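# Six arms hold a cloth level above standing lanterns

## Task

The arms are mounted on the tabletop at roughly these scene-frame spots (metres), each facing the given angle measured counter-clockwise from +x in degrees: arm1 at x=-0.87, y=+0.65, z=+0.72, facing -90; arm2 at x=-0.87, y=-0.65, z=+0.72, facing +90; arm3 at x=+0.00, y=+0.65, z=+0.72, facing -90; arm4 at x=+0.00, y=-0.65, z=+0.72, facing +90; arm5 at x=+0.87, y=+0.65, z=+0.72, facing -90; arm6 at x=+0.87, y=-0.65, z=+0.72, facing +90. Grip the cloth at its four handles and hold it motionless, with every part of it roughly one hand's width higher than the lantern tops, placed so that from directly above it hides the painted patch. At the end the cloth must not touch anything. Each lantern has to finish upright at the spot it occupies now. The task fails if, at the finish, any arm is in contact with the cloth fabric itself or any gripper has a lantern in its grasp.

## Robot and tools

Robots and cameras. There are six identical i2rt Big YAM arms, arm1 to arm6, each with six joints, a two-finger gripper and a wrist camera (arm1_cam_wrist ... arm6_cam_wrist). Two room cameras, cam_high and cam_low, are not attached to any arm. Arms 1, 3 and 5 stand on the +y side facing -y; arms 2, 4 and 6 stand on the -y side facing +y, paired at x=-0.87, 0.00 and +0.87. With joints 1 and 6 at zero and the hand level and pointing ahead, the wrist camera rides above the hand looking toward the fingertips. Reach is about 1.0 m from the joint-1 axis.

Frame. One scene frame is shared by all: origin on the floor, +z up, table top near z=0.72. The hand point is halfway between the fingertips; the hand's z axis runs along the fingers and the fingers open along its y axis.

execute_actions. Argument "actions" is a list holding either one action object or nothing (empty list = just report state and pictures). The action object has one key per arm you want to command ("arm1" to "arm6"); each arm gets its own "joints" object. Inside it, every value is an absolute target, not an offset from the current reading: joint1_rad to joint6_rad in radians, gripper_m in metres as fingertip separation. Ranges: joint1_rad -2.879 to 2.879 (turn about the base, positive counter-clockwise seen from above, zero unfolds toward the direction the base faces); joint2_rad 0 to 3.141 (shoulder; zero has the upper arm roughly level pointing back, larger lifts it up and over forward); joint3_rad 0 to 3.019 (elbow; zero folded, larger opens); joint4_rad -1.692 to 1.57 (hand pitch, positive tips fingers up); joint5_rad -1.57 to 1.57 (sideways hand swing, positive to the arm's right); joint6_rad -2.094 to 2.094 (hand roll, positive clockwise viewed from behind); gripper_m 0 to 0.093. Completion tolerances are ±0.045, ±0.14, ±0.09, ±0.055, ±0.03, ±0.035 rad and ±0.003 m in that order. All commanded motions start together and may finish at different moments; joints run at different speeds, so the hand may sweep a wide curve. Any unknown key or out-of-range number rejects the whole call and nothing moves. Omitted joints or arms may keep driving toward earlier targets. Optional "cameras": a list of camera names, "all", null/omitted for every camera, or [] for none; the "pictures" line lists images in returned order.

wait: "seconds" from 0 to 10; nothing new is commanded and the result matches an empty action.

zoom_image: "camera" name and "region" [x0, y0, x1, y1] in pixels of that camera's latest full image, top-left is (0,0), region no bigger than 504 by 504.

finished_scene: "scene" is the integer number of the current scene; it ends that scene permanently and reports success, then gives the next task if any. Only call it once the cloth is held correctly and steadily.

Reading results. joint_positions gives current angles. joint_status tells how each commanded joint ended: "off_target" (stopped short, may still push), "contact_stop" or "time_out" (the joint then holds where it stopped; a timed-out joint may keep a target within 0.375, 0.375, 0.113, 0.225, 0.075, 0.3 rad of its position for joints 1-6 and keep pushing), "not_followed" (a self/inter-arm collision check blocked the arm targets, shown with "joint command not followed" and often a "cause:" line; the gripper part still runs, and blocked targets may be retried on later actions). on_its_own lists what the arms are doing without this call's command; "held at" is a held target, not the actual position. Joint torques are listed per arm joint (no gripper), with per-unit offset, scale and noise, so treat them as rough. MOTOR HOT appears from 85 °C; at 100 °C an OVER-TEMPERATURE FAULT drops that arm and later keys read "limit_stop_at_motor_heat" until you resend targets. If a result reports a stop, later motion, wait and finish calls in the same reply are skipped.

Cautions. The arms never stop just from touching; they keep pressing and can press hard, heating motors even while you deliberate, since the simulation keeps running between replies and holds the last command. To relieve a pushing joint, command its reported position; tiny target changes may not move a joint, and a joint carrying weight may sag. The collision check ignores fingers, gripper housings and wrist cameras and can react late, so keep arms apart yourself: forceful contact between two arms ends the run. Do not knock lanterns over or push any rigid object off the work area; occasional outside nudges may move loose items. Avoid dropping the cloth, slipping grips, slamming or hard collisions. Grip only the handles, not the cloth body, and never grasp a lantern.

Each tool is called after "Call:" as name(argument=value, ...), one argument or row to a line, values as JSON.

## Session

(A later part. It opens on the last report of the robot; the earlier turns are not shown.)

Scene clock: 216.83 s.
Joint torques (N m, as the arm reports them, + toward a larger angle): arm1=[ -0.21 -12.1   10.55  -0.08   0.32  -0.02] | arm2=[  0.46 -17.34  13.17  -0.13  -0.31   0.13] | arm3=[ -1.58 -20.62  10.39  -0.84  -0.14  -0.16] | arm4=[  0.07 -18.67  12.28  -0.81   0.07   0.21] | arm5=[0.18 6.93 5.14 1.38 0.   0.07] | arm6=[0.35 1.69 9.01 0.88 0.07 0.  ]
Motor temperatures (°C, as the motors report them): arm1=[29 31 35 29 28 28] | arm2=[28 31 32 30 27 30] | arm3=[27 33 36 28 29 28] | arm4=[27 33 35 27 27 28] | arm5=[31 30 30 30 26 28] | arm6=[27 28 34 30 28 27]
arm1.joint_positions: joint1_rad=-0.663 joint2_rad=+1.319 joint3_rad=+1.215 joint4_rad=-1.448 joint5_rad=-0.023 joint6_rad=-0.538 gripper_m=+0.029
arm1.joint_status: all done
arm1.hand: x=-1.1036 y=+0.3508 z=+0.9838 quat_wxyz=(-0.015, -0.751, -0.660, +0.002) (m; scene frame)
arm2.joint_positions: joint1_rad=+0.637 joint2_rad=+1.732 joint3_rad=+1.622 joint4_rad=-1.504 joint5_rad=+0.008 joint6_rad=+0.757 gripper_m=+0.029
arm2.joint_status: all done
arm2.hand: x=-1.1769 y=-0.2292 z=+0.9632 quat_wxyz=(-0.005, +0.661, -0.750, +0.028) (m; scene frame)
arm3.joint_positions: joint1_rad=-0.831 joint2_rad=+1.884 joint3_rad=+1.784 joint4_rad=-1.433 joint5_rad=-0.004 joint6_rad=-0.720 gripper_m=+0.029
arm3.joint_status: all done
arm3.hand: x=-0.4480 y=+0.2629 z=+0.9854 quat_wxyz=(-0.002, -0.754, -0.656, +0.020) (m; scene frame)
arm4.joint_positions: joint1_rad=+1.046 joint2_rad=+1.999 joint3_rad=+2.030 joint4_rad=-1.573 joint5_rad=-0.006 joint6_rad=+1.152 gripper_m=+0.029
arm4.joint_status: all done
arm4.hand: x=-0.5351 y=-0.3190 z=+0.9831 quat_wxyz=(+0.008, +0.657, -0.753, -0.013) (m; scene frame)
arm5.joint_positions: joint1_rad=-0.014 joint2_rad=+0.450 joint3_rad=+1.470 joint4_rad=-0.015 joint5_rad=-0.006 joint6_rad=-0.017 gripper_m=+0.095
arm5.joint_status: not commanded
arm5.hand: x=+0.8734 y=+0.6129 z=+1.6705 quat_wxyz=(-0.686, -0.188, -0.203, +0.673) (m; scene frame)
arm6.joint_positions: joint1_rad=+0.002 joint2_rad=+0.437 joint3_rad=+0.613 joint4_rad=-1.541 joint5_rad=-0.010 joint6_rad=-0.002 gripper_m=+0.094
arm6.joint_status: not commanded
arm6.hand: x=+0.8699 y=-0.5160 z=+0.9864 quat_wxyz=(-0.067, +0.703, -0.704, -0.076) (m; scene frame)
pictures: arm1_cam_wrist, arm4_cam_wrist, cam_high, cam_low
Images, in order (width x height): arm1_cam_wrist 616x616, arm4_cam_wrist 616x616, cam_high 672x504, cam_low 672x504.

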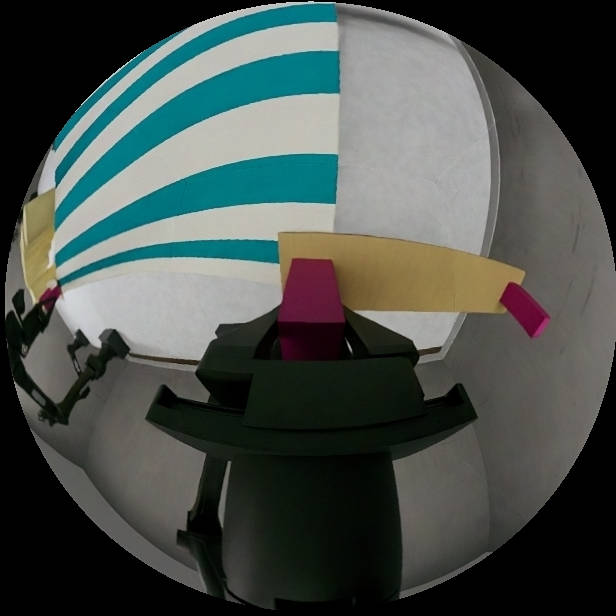

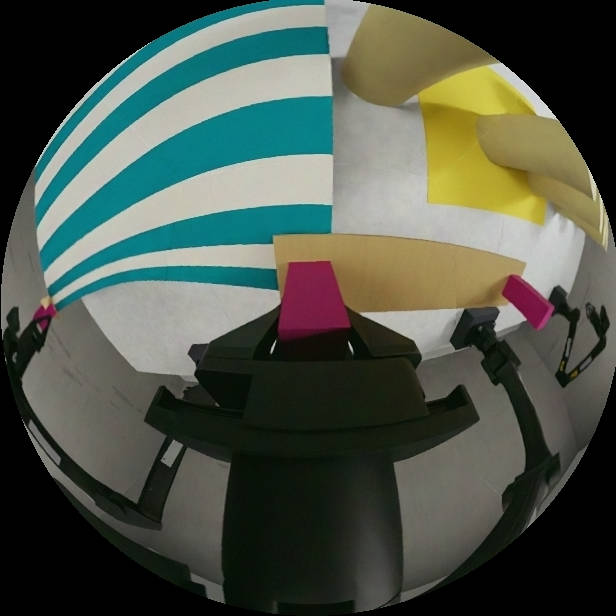

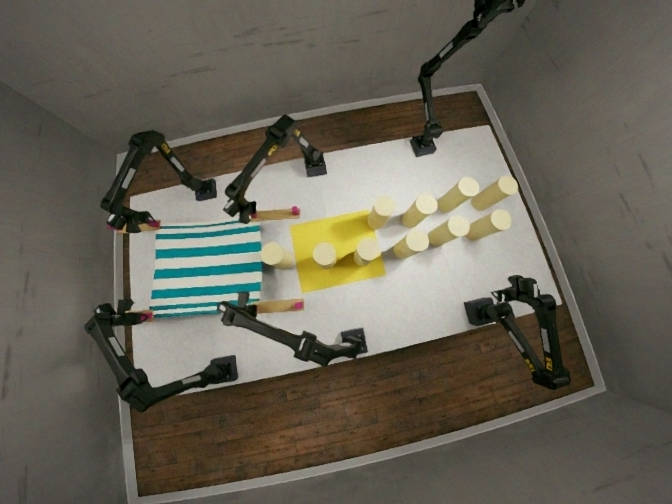

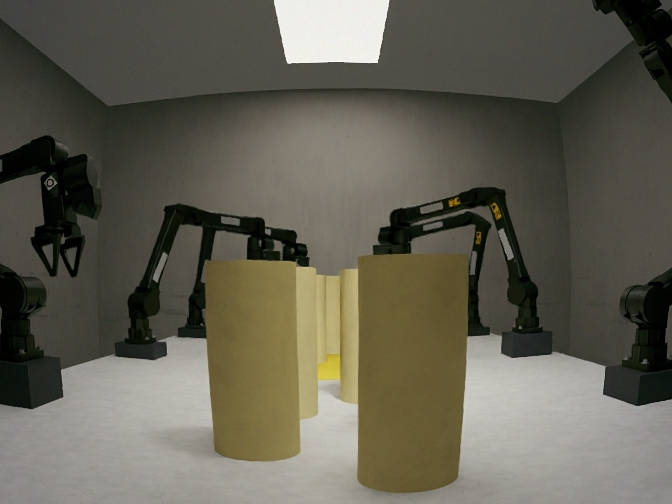

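Call:
execute_actions(
  actions=[
    {"arm1":{"joints":{"joint1_rad":-0.62,"joint2_rad":1.455,"joint3_rad":1.885,"joint4_rad":-1.69,"joint6_rad":-0.635}},"arm2":{"joints":{"joint1_rad":0.695,"joint2_rad":1.371,"joint3_rad":1.76,"joint4_rad":-1.69,"joint6_rad":0.675}},"arm3":{"joints":{"joint1_rad":-0.89,"joint2_rad":1.864,"joint3_rad":2.268,"joint4_rad":-1.69,"joint6_rad":-0.91}},"arm4":{"joints":{"joint1_rad":0.995,"joint2_rad":1.776,"joint3_rad":2.247,"joint4_rad":-1.69,"joint6_rad":0.965}}},
  ],
  cameras=["arm3_cam_wrist","cam_high","cam_low"],
)

Scene clock: 246.40 s.
Joint torques (N m, as the arm reports them, + toward a larger angle): arm1=[  0.78 -14.51  12.56   0.57   0.31  -0.04] | arm2=[  0.94 -12.36  13.07   0.49  -0.31  -0.15] | arm3=[ -0.69 -19.62  13.3   -0.13  -0.12  -0.15] | arm4=[ -0.49 -16.74  11.25  -0.11   0.05  -0.01] | arm5=[ 0.2   6.85  5.13  1.37 -0.01  0.07] | arm6=[0.62 1.82 9.02 0.84 0.06 0.  ]
Motor temperatures (°C, as the motors report them): arm1=[29 31 37 29 28 28] | arm2=[28 31 33 30 27 30] | arm3=[27 34 38 28 29 28] | arm4=[27 34 38 27 27 28] | arm5=[31 30 30 30 26 28] | arm6=[27 28 34 30 28 27]
arm1.joint_positions: joint1_rad=-0.622 joint2_rad=+1.463 joint3_rad=+1.839 joint4_rad=-1.678 joint5_rad=-0.022 joint6_rad=-0.626 gripper_m=+0.029
arm1.joint_status: all done
joint sent to its limit — the command would take arm1.joint4_rad past its lower limit, so that joint was sent only as far as its limit.
arm1.hand: x=-1.1468 y=+0.2668 z=+1.1715 quat_wxyz=(-0.035, -0.701, -0.701, +0.126) (m; scene frame)
arm2.joint_positions: joint1_rad=+0.686 joint2_rad=+1.384 joint3_rad=+1.734 joint4_rad=-1.684 joint5_rad=+0.008 joint6_rad=+0.686 gripper_m=+0.029
arm2.joint_status: all done
arm2.hand: x=-1.1469 y=-0.3090 z=+1.1657 quat_wxyz=(-0.018, +0.701, -0.705, -0.112) (m; scene frame)
arm3.joint_positions: joint1_rad=-0.892 joint2_rad=+1.859 joint3_rad=+2.234 joint4_rad=-1.663 joint5_rad=-0.004 joint6_rad=-0.903 gripper_m=+0.029
arm3.joint_status: all done
joint sent to its limit — the command would take arm3.joint4_rad past its lower limit, so that joint was sent only as far as its limit.
arm3.hand: x=-0.4910 y=+0.2751 z=+1.1776 quat_wxyz=(+0.016, -0.705, -0.695, +0.141) (m; scene frame)
arm4.joint_positions: joint1_rad=+0.994 joint2_rad=+1.793 joint3_rad=+2.234 joint4_rad=-1.657 joint5_rad=-0.006 joint6_rad=+0.979 gripper_m=+0.029
arm4.joint_status: all done
joint sent to its limit — the command would take arm4.joint4_rad past its lower limit, so that joint was sent only as far as its limit.
arm4.hand: x=-0.4944 y=-0.3075 z=+1.1874 quat_wxyz=(+0.036, +0.691, -0.700, -0.174) (m; scene frame)
arm5.joint_positions: joint1_rad=-0.014 joint2_rad=+0.450 joint3_rad=+1.470 joint4_rad=-0.015 joint5_rad=-0.006 joint6_rad=-0.017 gripper_m=+0.095
arm5.joint_status: not commanded
arm5.hand: x=+0.8734 y=+0.6129 z=+1.6705 quat_wxyz=(-0.686, -0.188, -0.203, +0.673) (m; scene frame)
arm6.joint_positions: joint1_rad=+0.002 joint2_rad=+0.437 joint3_rad=+0.613 joint4_rad=-1.541 joint5_rad=-0.010 joint6_rad=-0.002 gripper_m=+0.094
arm6.joint_status: not commanded
arm6.hand: x=+0.8699 y=-0.5160 z=+0.9864 quat_wxyz=(-0.067, +0.703, -0.704, -0.076) (m; scene frame)
pictures: arm3_cam_wrist, cam_high, cam_low
Images, in order (width x height): arm3_cam_wrist 616x616, cam_high 672x504, cam_low 672x504.

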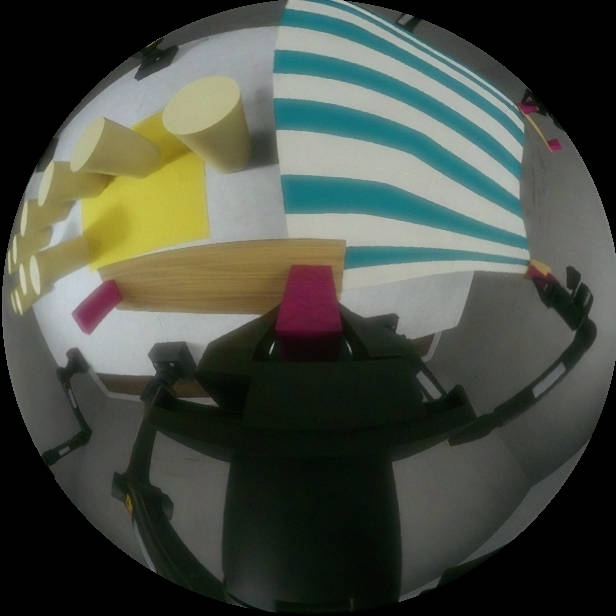

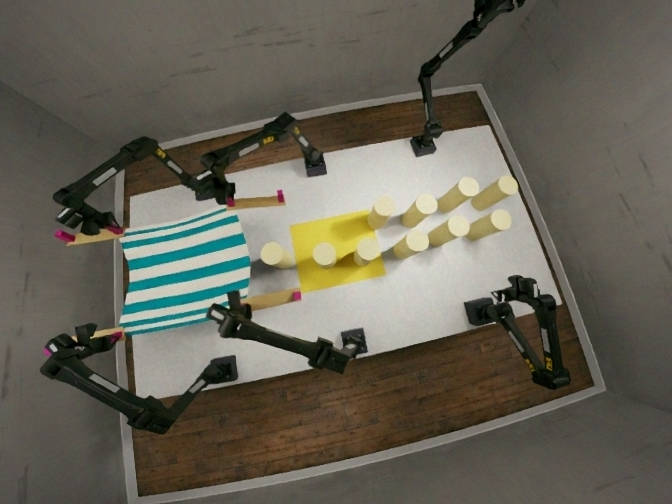

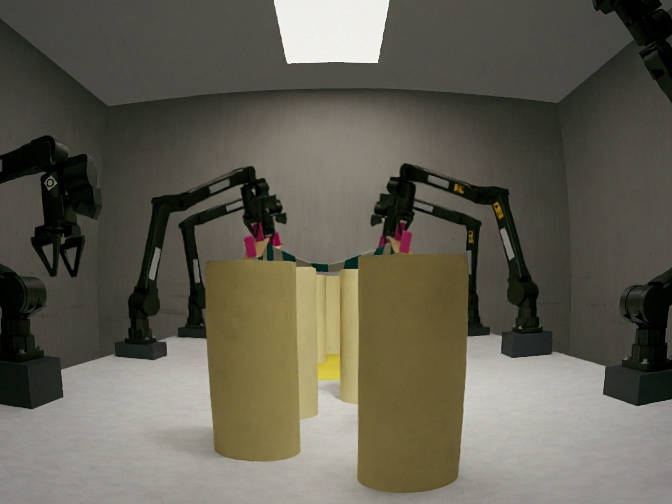

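Call:
zoom_image(
  camera="cam_low",
  region=[230, 200, 440, 300],
)

Region (230, 200, 440, 300) of cam_low's 672x504 image, scaled by 2.400, with more detail than that image has; it fills the top 240 rows of this view, and the rest is white.

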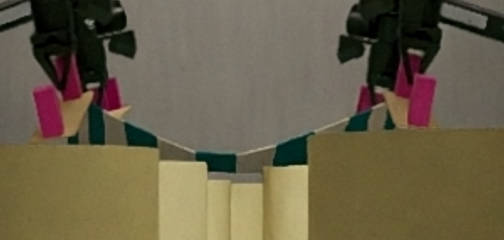

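Call:
execute_actions(
  actions=[
    {"arm1":{"joints":{"joint1_rad":-0.02,"joint2_rad":1.157,"joint3_rad":1.685,"joint6_rad":-0.02}},"arm2":{"joints":{"joint1_rad":0.03,"joint2_rad":1.036,"joint3_rad":1.55,"joint6_rad":0.01}},"arm3":{"joints":{"joint1_rad":-0.50,"joint2_rad":1.325,"joint3_rad":1.712,"joint6_rad":-0.515}},"arm4":{"joints":{"joint1_rad":0.615,"joint2_rad":1.198,"joint3_rad":1.692,"joint6_rad":0.58}}},
  ],
  cameras=["cam_high","cam_low"],
)

Call:
zoom_image(
  camera="cam_low",
  region=[210, 180, 460, 300],
)

Scene clock: 276.03 s.
Joint torques (N m, as the arm reports them, + toward a larger angle): arm1=[ 1.01 -8.65 10.25  0.86  0.45  0.08] | arm2=[ 0.67 -5.29 11.03  0.76 -0.51 -0.09] | arm3=[ -1.13 -11.71  10.4    0.01  -0.21   0.04] | arm4=[-0.02 -8.58 10.13  0.01  0.11 -0.01] | arm5=[ 0.19  6.77  5.14  1.38 -0.01  0.07] | arm6=[0.45 1.82 9.04 0.87 0.07 0.01]
Motor temperatures (°C, as the motors report them): arm1=[29 32 39 29 28 28] | arm2=[28 30 33 30 27 30] | arm3=[27 34 40 28 29 28] | arm4=[27 33 38 27 27 28] | arm5=[31 30 30 30 26 28] | arm6=[27 28 35 30 28 27]
arm1.joint_positions: joint1_rad=-0.021 joint2_rad=+1.159 joint3_rad=+1.668 joint4_rad=-1.678 joint5_rad=-0.026 joint6_rad=-0.028 gripper_m=+0.029
arm1.joint_status: all done
arm1.hand: x=-0.8803 y=+0.2865 z=+1.2216 quat_wxyz=(-0.149, -0.692, -0.694, +0.132) (m; scene frame)
arm2.joint_positions: joint1_rad=+0.025 joint2_rad=+1.045 joint3_rad=+1.544 joint4_rad=-1.684 joint5_rad=+0.012 joint6_rad=+0.019 gripper_m=+0.029
arm2.joint_status: all done
arm2.hand: x=-0.8787 y=-0.3294 z=+1.2085 quat_wxyz=(-0.140, +0.694, -0.694, -0.128) (m; scene frame)
arm3.joint_positions: joint1_rad=-0.496 joint2_rad=+1.334 joint3_rad=+1.708 joint4_rad=-1.663 joint5_rad=-0.002 joint6_rad=-0.524 gripper_m=+0.029
arm3.joint_status: all done
arm3.hand: x=-0.2107 y=+0.2840 z=+1.2167 quat_wxyz=(-0.037, -0.700, -0.700, +0.136) (m; scene frame)
arm4.joint_positions: joint1_rad=+0.606 joint2_rad=+1.214 joint3_rad=+1.690 joint4_rad=-1.659 joint5_rad=-0.009 joint6_rad=+0.595 gripper_m=+0.029
arm4.joint_status: all done
arm4.hand: x=-0.2101 y=-0.3272 z=+1.2260 quat_wxyz=(-0.033, +0.688, -0.700, -0.191) (m; scene frame)
arm5.joint_positions: joint1_rad=-0.014 joint2_rad=+0.450 joint3_rad=+1.470 joint4_rad=-0.015 joint5_rad=-0.006 joint6_rad=-0.017 gripper_m=+0.095
arm5.joint_status: not commanded
arm5.hand: x=+0.8734 y=+0.6129 z=+1.6705 quat_wxyz=(-0.686, -0.188, -0.203, +0.673) (m; scene frame)
arm6.joint_positions: joint1_rad=+0.002 joint2_rad=+0.437 joint3_rad=+0.613 joint4_rad=-1.541 joint5_rad=-0.010 joint6_rad=-0.002 gripper_m=+0.094
arm6.joint_status: not commanded
arm6.hand: x=+0.8699 y=-0.5160 z=+0.9864 quat_wxyz=(-0.067, +0.703, -0.704, -0.076) (m; scene frame)
pictures: cam_high, cam_low
Images, in order (width x height): cam_high 672x504, cam_low 672x504.

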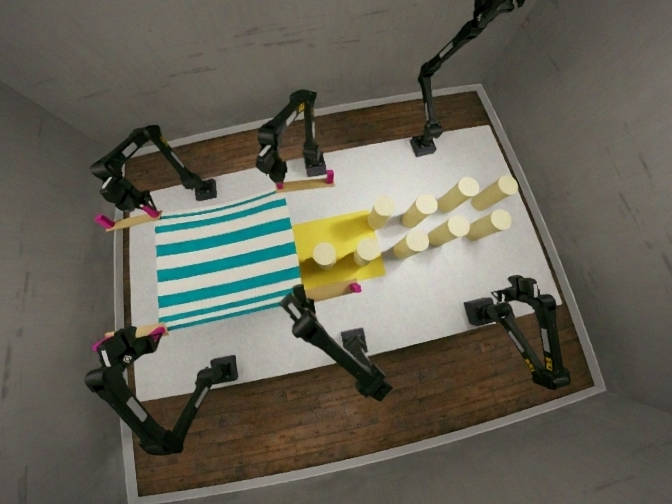

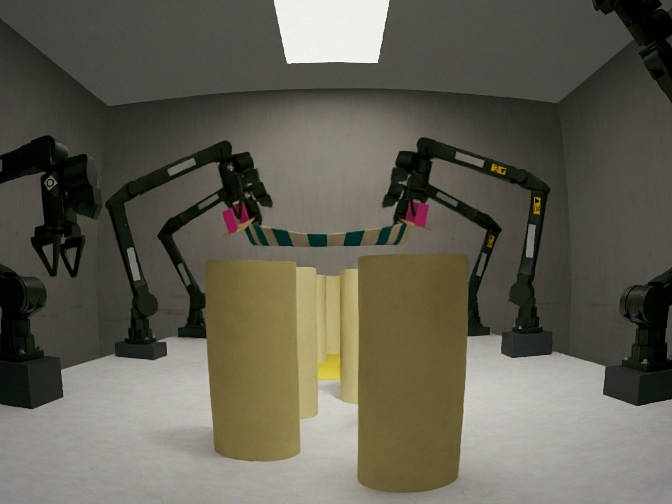

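Region (210, 180, 460, 300) of cam_low's 672x504 image, scaled by 2.016, with more detail than that image has; it fills the top 242 rows of this view, and the rest is white.

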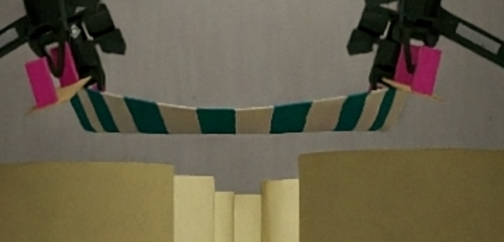

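Call:
execute_actions(
  actions=[
    {"arm1":{"joints":{"joint1_rad":0.638,"joint2_rad":1.405,"joint3_rad":1.87,"joint6_rad":0.642}},"arm2":{"joints":{"joint1_rad":-0.693,"joint2_rad":1.32,"joint3_rad":1.742,"joint6_rad":-0.712}},"arm3":{"joints":{"joint1_rad":0.194,"joint2_rad":1.195,"joint3_rad":1.548,"joint6_rad":0.184}},"arm4":{"joints":{"joint1_rad":-0.158,"joint2_rad":1.04,"joint3_rad":1.52,"joint6_rad":-0.202}}},
  ],
  cameras=["cam_high","cam_low"],
)

Scene clock: 300.63 s.
Joint torques (N m, as the arm reports them, + toward a larger angle): arm1=[  0.97 -15.91  12.91   0.78   0.25   0.12] | arm2=[  0.52 -12.61  15.96   0.5   -0.21  -0.1 ] | arm3=[  0.13 -10.    10.2   -0.1   -0.33   0.04] | arm4=[-1.6  -5.69  9.64  0.04  0.13  0.03] | arm5=[0.18 6.88 5.13 1.36 0.   0.07] | arm6=[0.56 1.86 9.02 0.86 0.07 0.01]
Motor temperatures (°C, as the motors report them): arm1=[29 31 39 29 28 28] | arm2=[28 30 33 30 28 30] | arm3=[27 33 39 28 29 28] | arm4=[27 31 37 27 27 28] | arm5=[31 30 30 30 26 28] | arm6=[27 28 35 30 28 27]
arm1.joint_positions: joint1_rad=+0.640 joint2_rad=+1.436 joint3_rad=+1.819 joint4_rad=-1.681 joint5_rad=-0.018 joint6_rad=+0.634 gripper_m=+0.029
arm1.joint_status: all done
arm1.hand: x=-0.6000 y=+0.2811 z=+1.1811 quat_wxyz=(-0.138, -0.699, -0.701, +0.007) (m; scene frame)
arm2.joint_positions: joint1_rad=-0.697 joint2_rad=+1.348 joint3_rad=+1.681 joint4_rad=-1.684 joint5_rad=+0.003 joint6_rad=-0.701 gripper_m=+0.029
arm2.joint_status: all done
arm2.hand: x=-0.6032 y=-0.3286 z=+1.1643 quat_wxyz=(-0.112, +0.703, -0.703, -0.002) (m; scene frame)
arm3.joint_positions: joint1_rad=+0.182 joint2_rad=+1.212 joint3_rad=+1.547 joint4_rad=-1.663 joint5_rad=+0.003 joint6_rad=+0.174 gripper_m=+0.029
arm3.joint_status: all done
arm3.hand: x=+0.0572 y=+0.2824 z=+1.1941 quat_wxyz=(-0.097, -0.709, -0.695, +0.072) (m; scene frame)
arm4.joint_positions: joint1_rad=-0.146 joint2_rad=+1.046 joint3_rad=+1.522 joint4_rad=-1.659 joint5_rad=-0.011 joint6_rad=-0.187 gripper_m=+0.029
arm4.joint_status: all done
arm4.hand: x=+0.0560 y=-0.3312 z=+1.2088 quat_wxyz=(-0.155, +0.698, -0.689, -0.115) (m; scene frame)
arm5.joint_positions: joint1_rad=-0.014 joint2_rad=+0.450 joint3_rad=+1.470 joint4_rad=-0.015 joint5_rad=-0.006 joint6_rad=-0.017 gripper_m=+0.095
arm5.joint_status: not commanded
arm5.hand: x=+0.8734 y=+0.6129 z=+1.6705 quat_wxyz=(-0.686, -0.188, -0.203, +0.673) (m; scene frame)
arm6.joint_positions: joint1_rad=+0.002 joint2_rad=+0.437 joint3_rad=+0.613 joint4_rad=-1.541 joint5_rad=-0.010 joint6_rad=-0.002 gripper_m=+0.094
arm6.joint_status: not commanded
arm6.hand: x=+0.8699 y=-0.5160 z=+0.9864 quat_wxyz=(-0.067, +0.703, -0.704, -0.076) (m; scene frame)
pictures: cam_high, cam_low
Images, in order (width x height): cam_high 672x504, cam_low 672x504.

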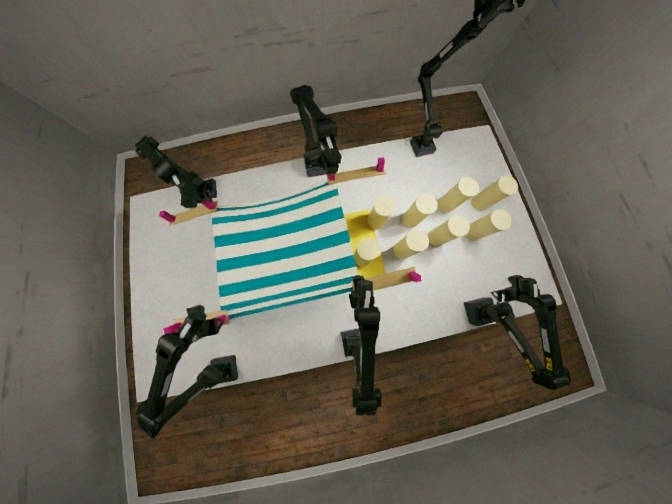

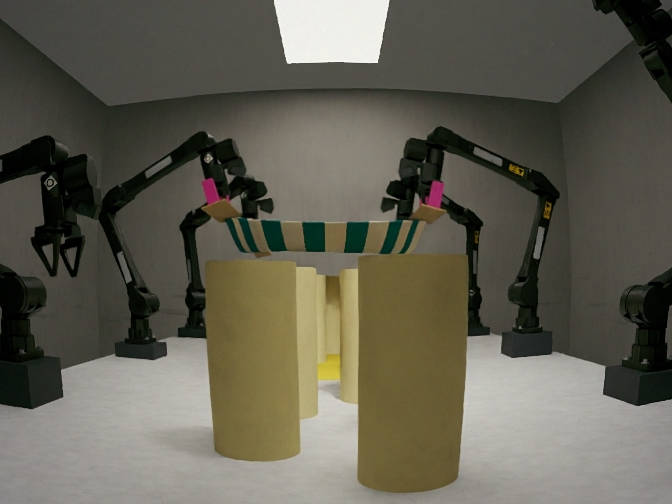

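Call:
execute_actions(
  actions=[
    {"arm1":{"joints":{"joint1_rad":0.974,"joint2_rad":1.925,"joint3_rad":2.46,"joint6_rad":0.978}},"arm2":{"joints":{"joint1_rad":-1.032,"joint2_rad":1.86,"joint3_rad":2.33,"joint6_rad":-1.05}},"arm3":{"joints":{"joint1_rad":0.785,"joint2_rad":1.572,"joint3_rad":1.87,"joint6_rad":0.77}},"arm4":{"joints":{"joint1_rad":-0.80,"joint2_rad":1.456,"joint3_rad":1.83,"joint6_rad":-0.835}}},
  ],
  cameras=["cam_high","cam_low","arm1_cam_wrist","arm4_cam_wrist"],
)

Scene clock: 327.23 s.
Joint torques (N m, as the arm reports them, + toward a larger angle): arm1=[  0.94 -24.69  12.8    0.49   0.13   0.1 ] | arm2=[ -0.29 -22.78  15.99   0.13  -0.05  -0.1 ] | arm3=[  0.3  -17.6   14.67   0.07  -0.68   0.01] | arm4=[ -1.49 -11.99  15.31   0.08   0.49   0.02] | arm5=[ 0.35  6.87  5.14  1.38 -0.01  0.07] | arm6=[0.46 1.72 9.   0.86 0.06 0.  ]
Motor temperatures (°C, as the motors report them): arm1=[29 32 41 29 28 28] | arm2=[28 30 36 30 27 30] | arm3=[27 32 39 28 29 28] | arm4=[27 31 38 27 27 28] | arm5=[31 30 30 30 26 28] | arm6=[27 28 35 30 28 27]
arm1.joint_positions: joint1_rad=+0.969 joint2_rad=+1.961 joint3_rad=+2.409 joint4_rad=-1.673 joint5_rad=-0.014 joint6_rad=+0.969 gripper_m=+0.029
arm1.joint_status: all done
arm1.hand: x=-0.3337 y=+0.2761 z=+1.1516 quat_wxyz=(-0.171, -0.698, -0.695, -0.042) (m; scene frame)
arm2.joint_positions: joint1_rad=-1.026 joint2_rad=+1.893 joint3_rad=+2.268 joint4_rad=-1.671 joint5_rad=-0.003 joint6_rad=-1.038 gripper_m=+0.029
arm2.joint_status: all done
arm2.hand: x=-0.3350 y=-0.3256 z=+1.1388 quat_wxyz=(-0.135, +0.703, -0.697, +0.038) (m; scene frame)
arm3.joint_positions: joint1_rad=+0.771 joint2_rad=+1.592 joint3_rad=+1.823 joint4_rad=-1.675 joint5_rad=+0.014 joint6_rad=+0.761 gripper_m=+0.029
arm3.joint_status: all done
arm3.hand: x=+0.3375 y=+0.2797 z=+1.1487 quat_wxyz=(-0.062, -0.712, -0.699, +0.010) (m; scene frame)
arm4.joint_positions: joint1_rad=-0.791 joint2_rad=+1.467 joint3_rad=+1.775 joint4_rad=-1.669 joint5_rad=-0.023 joint6_rad=-0.822 gripper_m=+0.029
arm4.joint_status: all done
arm4.hand: x=+0.3390 y=-0.3302 z=+1.1580 quat_wxyz=(-0.105, +0.705, -0.702, -0.009) (m; scene frame)
arm5.joint_positions: joint1_rad=-0.014 joint2_rad=+0.450 joint3_rad=+1.470 joint4_rad=-0.015 joint5_rad=-0.006 joint6_rad=-0.017 gripper_m=+0.095
arm5.joint_status: not commanded
arm5.hand: x=+0.8734 y=+0.6129 z=+1.6705 quat_wxyz=(-0.686, -0.188, -0.203, +0.673) (m; scene frame)
arm6.joint_positions: joint1_rad=+0.002 joint2_rad=+0.437 joint3_rad=+0.613 joint4_rad=-1.541 joint5_rad=-0.010 joint6_rad=-0.002 gripper_m=+0.094
arm6.joint_status: not commanded
arm6.hand: x=+0.8699 y=-0.5160 z=+0.9864 quat_wxyz=(-0.067, +0.703, -0.704, -0.076) (m; scene frame)
pictures: arm1_cam_wrist, arm4_cam_wrist, cam_high, cam_low
Images, in order (width x height): arm1_cam_wrist 616x616, arm4_cam_wrist 616x616, cam_high 672x504, cam_low 672x504.

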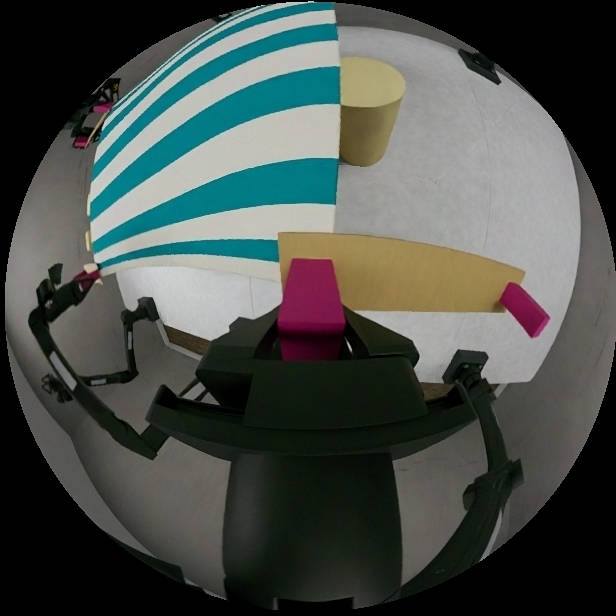

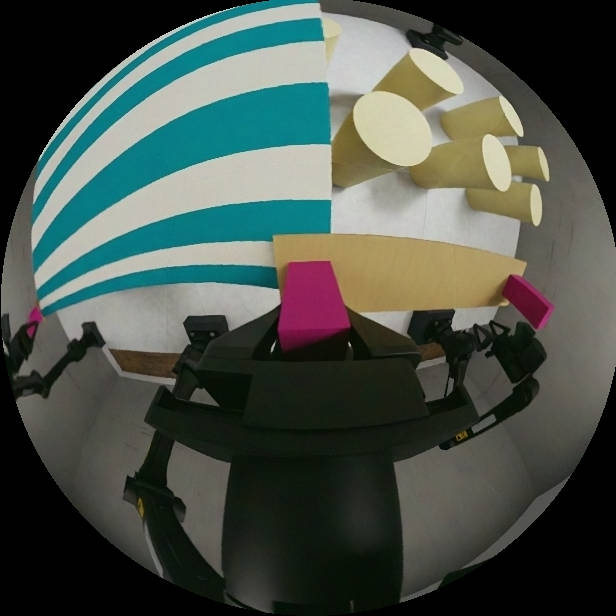

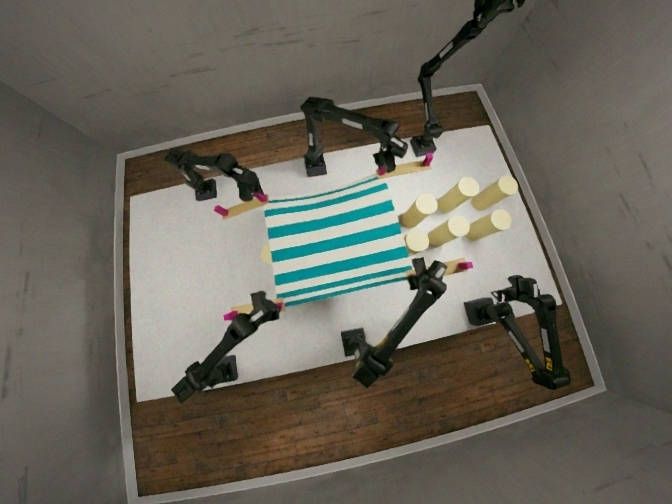

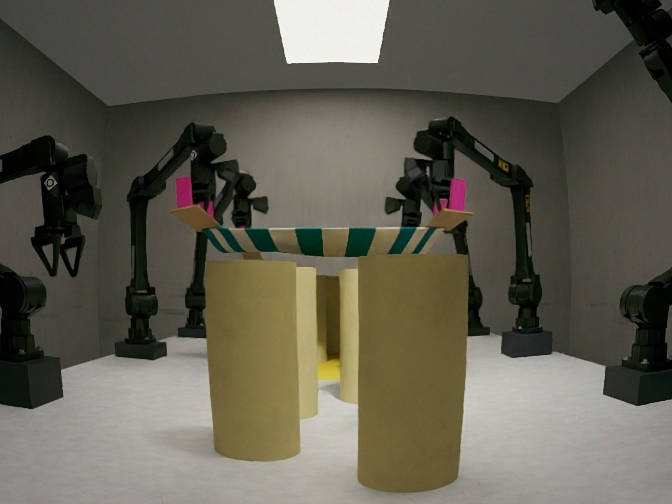

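Call:
zoom_image(
  camera="cam_low",
  region=[190, 200, 470, 300],
)

Region (190, 200, 470, 300) of cam_low's 672x504 image, scaled by 1.800, with more detail than that image has; it fills the top 180 rows of this view, and the rest is white.

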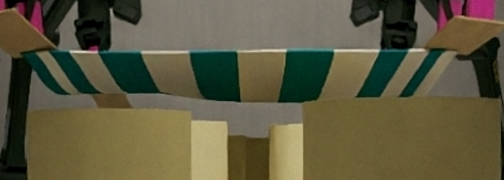

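Call:
execute_actions(
  actions=[
    {"arm1":{"joints":{"joint2_rad":1.895}},"arm2":{"joints":{"joint2_rad":1.83}},"arm3":{"joints":{"joint1_rad":0.795,"joint3_rad":1.915}},"arm4":{"joints":{"joint1_rad":-0.81,"joint3_rad":1.875}}},
  ],
  cameras=["cam_high","cam_low","arm2_cam_wrist","arm3_cam_wrist"],
)

Scene clock: 347.10 s.
Joint torques (N m, as the arm reports them, + toward a larger angle): arm1=[  1.12 -25.16  12.78   0.48   0.12   0.1 ] | arm2=[ -0.3  -22.99  15.9    0.16  -0.04  -0.11] | arm3=[  1.5  -16.84  14.56   0.16  -0.66  -0.02] | arm4=[ -2.16 -11.66  15.14   0.13   0.48   0.04] | arm5=[ 0.2   6.9   5.15  1.39 -0.01  0.07] | arm6=[0.39 1.91 9.01 0.84 0.06 0.  ]
Motor temperatures (°C, as the motors report them): arm1=[29 34 41 29 28 28] | arm2=[28 32 37 30 27 30] | arm3=[27 33 42 28 30 28] | arm4=[27 31 42 27 27 28] | arm5=[31 30 31 30 26 28] | arm6=[27 28 35 30 28 27]
arm1.joint_positions: joint1_rad=+0.969 joint2_rad=+1.938 joint3_rad=+2.409 joint4_rad=-1.673 joint5_rad=-0.014 joint6_rad=+0.969 gripper_m=+0.029
arm1.joint_status: all done
arm1.hand: x=-0.3388 y=+0.2795 z=+1.1660 quat_wxyz=(-0.182, -0.696, -0.693, -0.044) (m; scene frame)
arm2.joint_positions: joint1_rad=-1.026 joint2_rad=+1.870 joint3_rad=+2.268 joint4_rad=-1.671 joint5_rad=-0.003 joint6_rad=-1.038 gripper_m=+0.029
arm2.joint_status: all done
arm2.hand: x=-0.3402 y=-0.3285 z=+1.1530 quat_wxyz=(-0.146, +0.702, -0.696, +0.041) (m; scene frame)
arm3.joint_positions: joint1_rad=+0.771 joint2_rad=+1.587 joint3_rad=+1.868 joint4_rad=-1.675 joint5_rad=+0.014 joint6_rad=+0.763 gripper_m=+0.029
arm3.joint_status: all done
arm3.hand: x=+0.3412 y=+0.2758 z=+1.1698 quat_wxyz=(-0.088, -0.711, -0.697, +0.011) (m; scene frame)
arm4.joint_positions: joint1_rad=-0.791 joint2_rad=+1.466 joint3_rad=+1.820 joint4_rad=-1.669 joint5_rad=-0.023 joint6_rad=-0.824 gripper_m=+0.029
arm4.joint_status: all done
arm4.hand: x=+0.3425 y=-0.3269 z=+1.1773 quat_wxyz=(-0.127, +0.703, -0.699, -0.008) (m; scene frame)
arm5.joint_positions: joint1_rad=-0.014 joint2_rad=+0.450 joint3_rad=+1.470 joint4_rad=-0.015 joint5_rad=-0.006 joint6_rad=-0.017 gripper_m=+0.095
arm5.joint_status: not commanded
arm5.hand: x=+0.8734 y=+0.6129 z=+1.6705 quat_wxyz=(-0.686, -0.188, -0.203, +0.673) (m; scene frame)
arm6.joint_positions: joint1_rad=+0.002 joint2_rad=+0.437 joint3_rad=+0.613 joint4_rad=-1.541 joint5_rad=-0.010 joint6_rad=-0.002 gripper_m=+0.094
arm6.joint_status: not commanded
arm6.hand: x=+0.8699 y=-0.5160 z=+0.9864 quat_wxyz=(-0.067, +0.703, -0.704, -0.076) (m; scene frame)
pictures: arm2_cam_wrist, arm3_cam_wrist, cam_high, cam_low
Images, in order (width x height): arm2_cam_wrist 616x616, arm3_cam_wrist 616x616, cam_high 672x504, cam_low 672x504.

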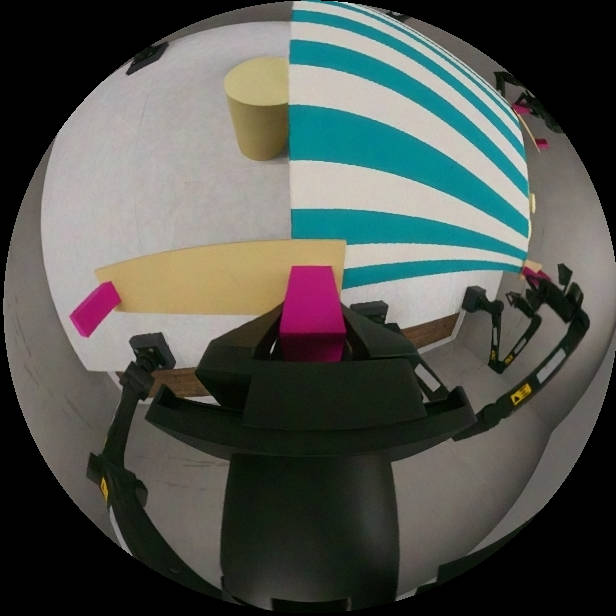

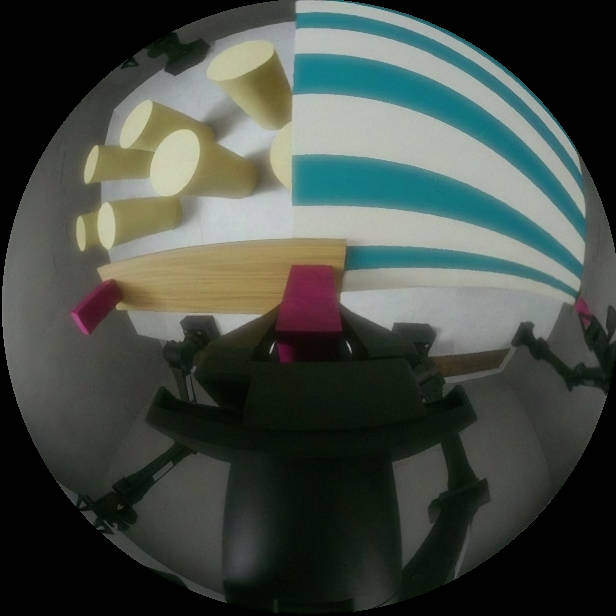

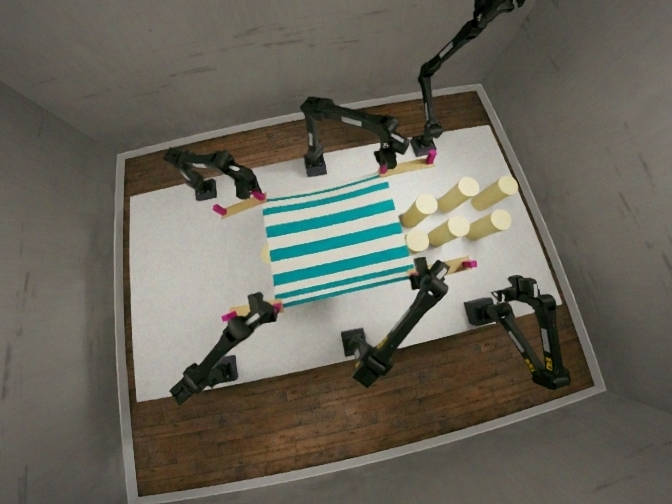

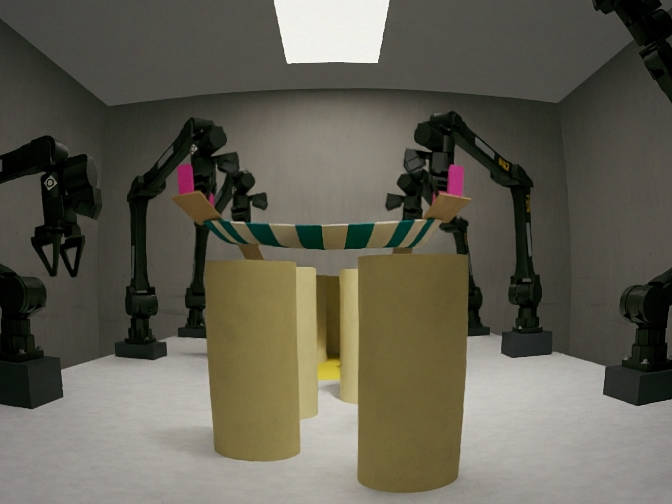

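Call:
finished_scene(
  scene=1,
)

The scene is finished: the task was done.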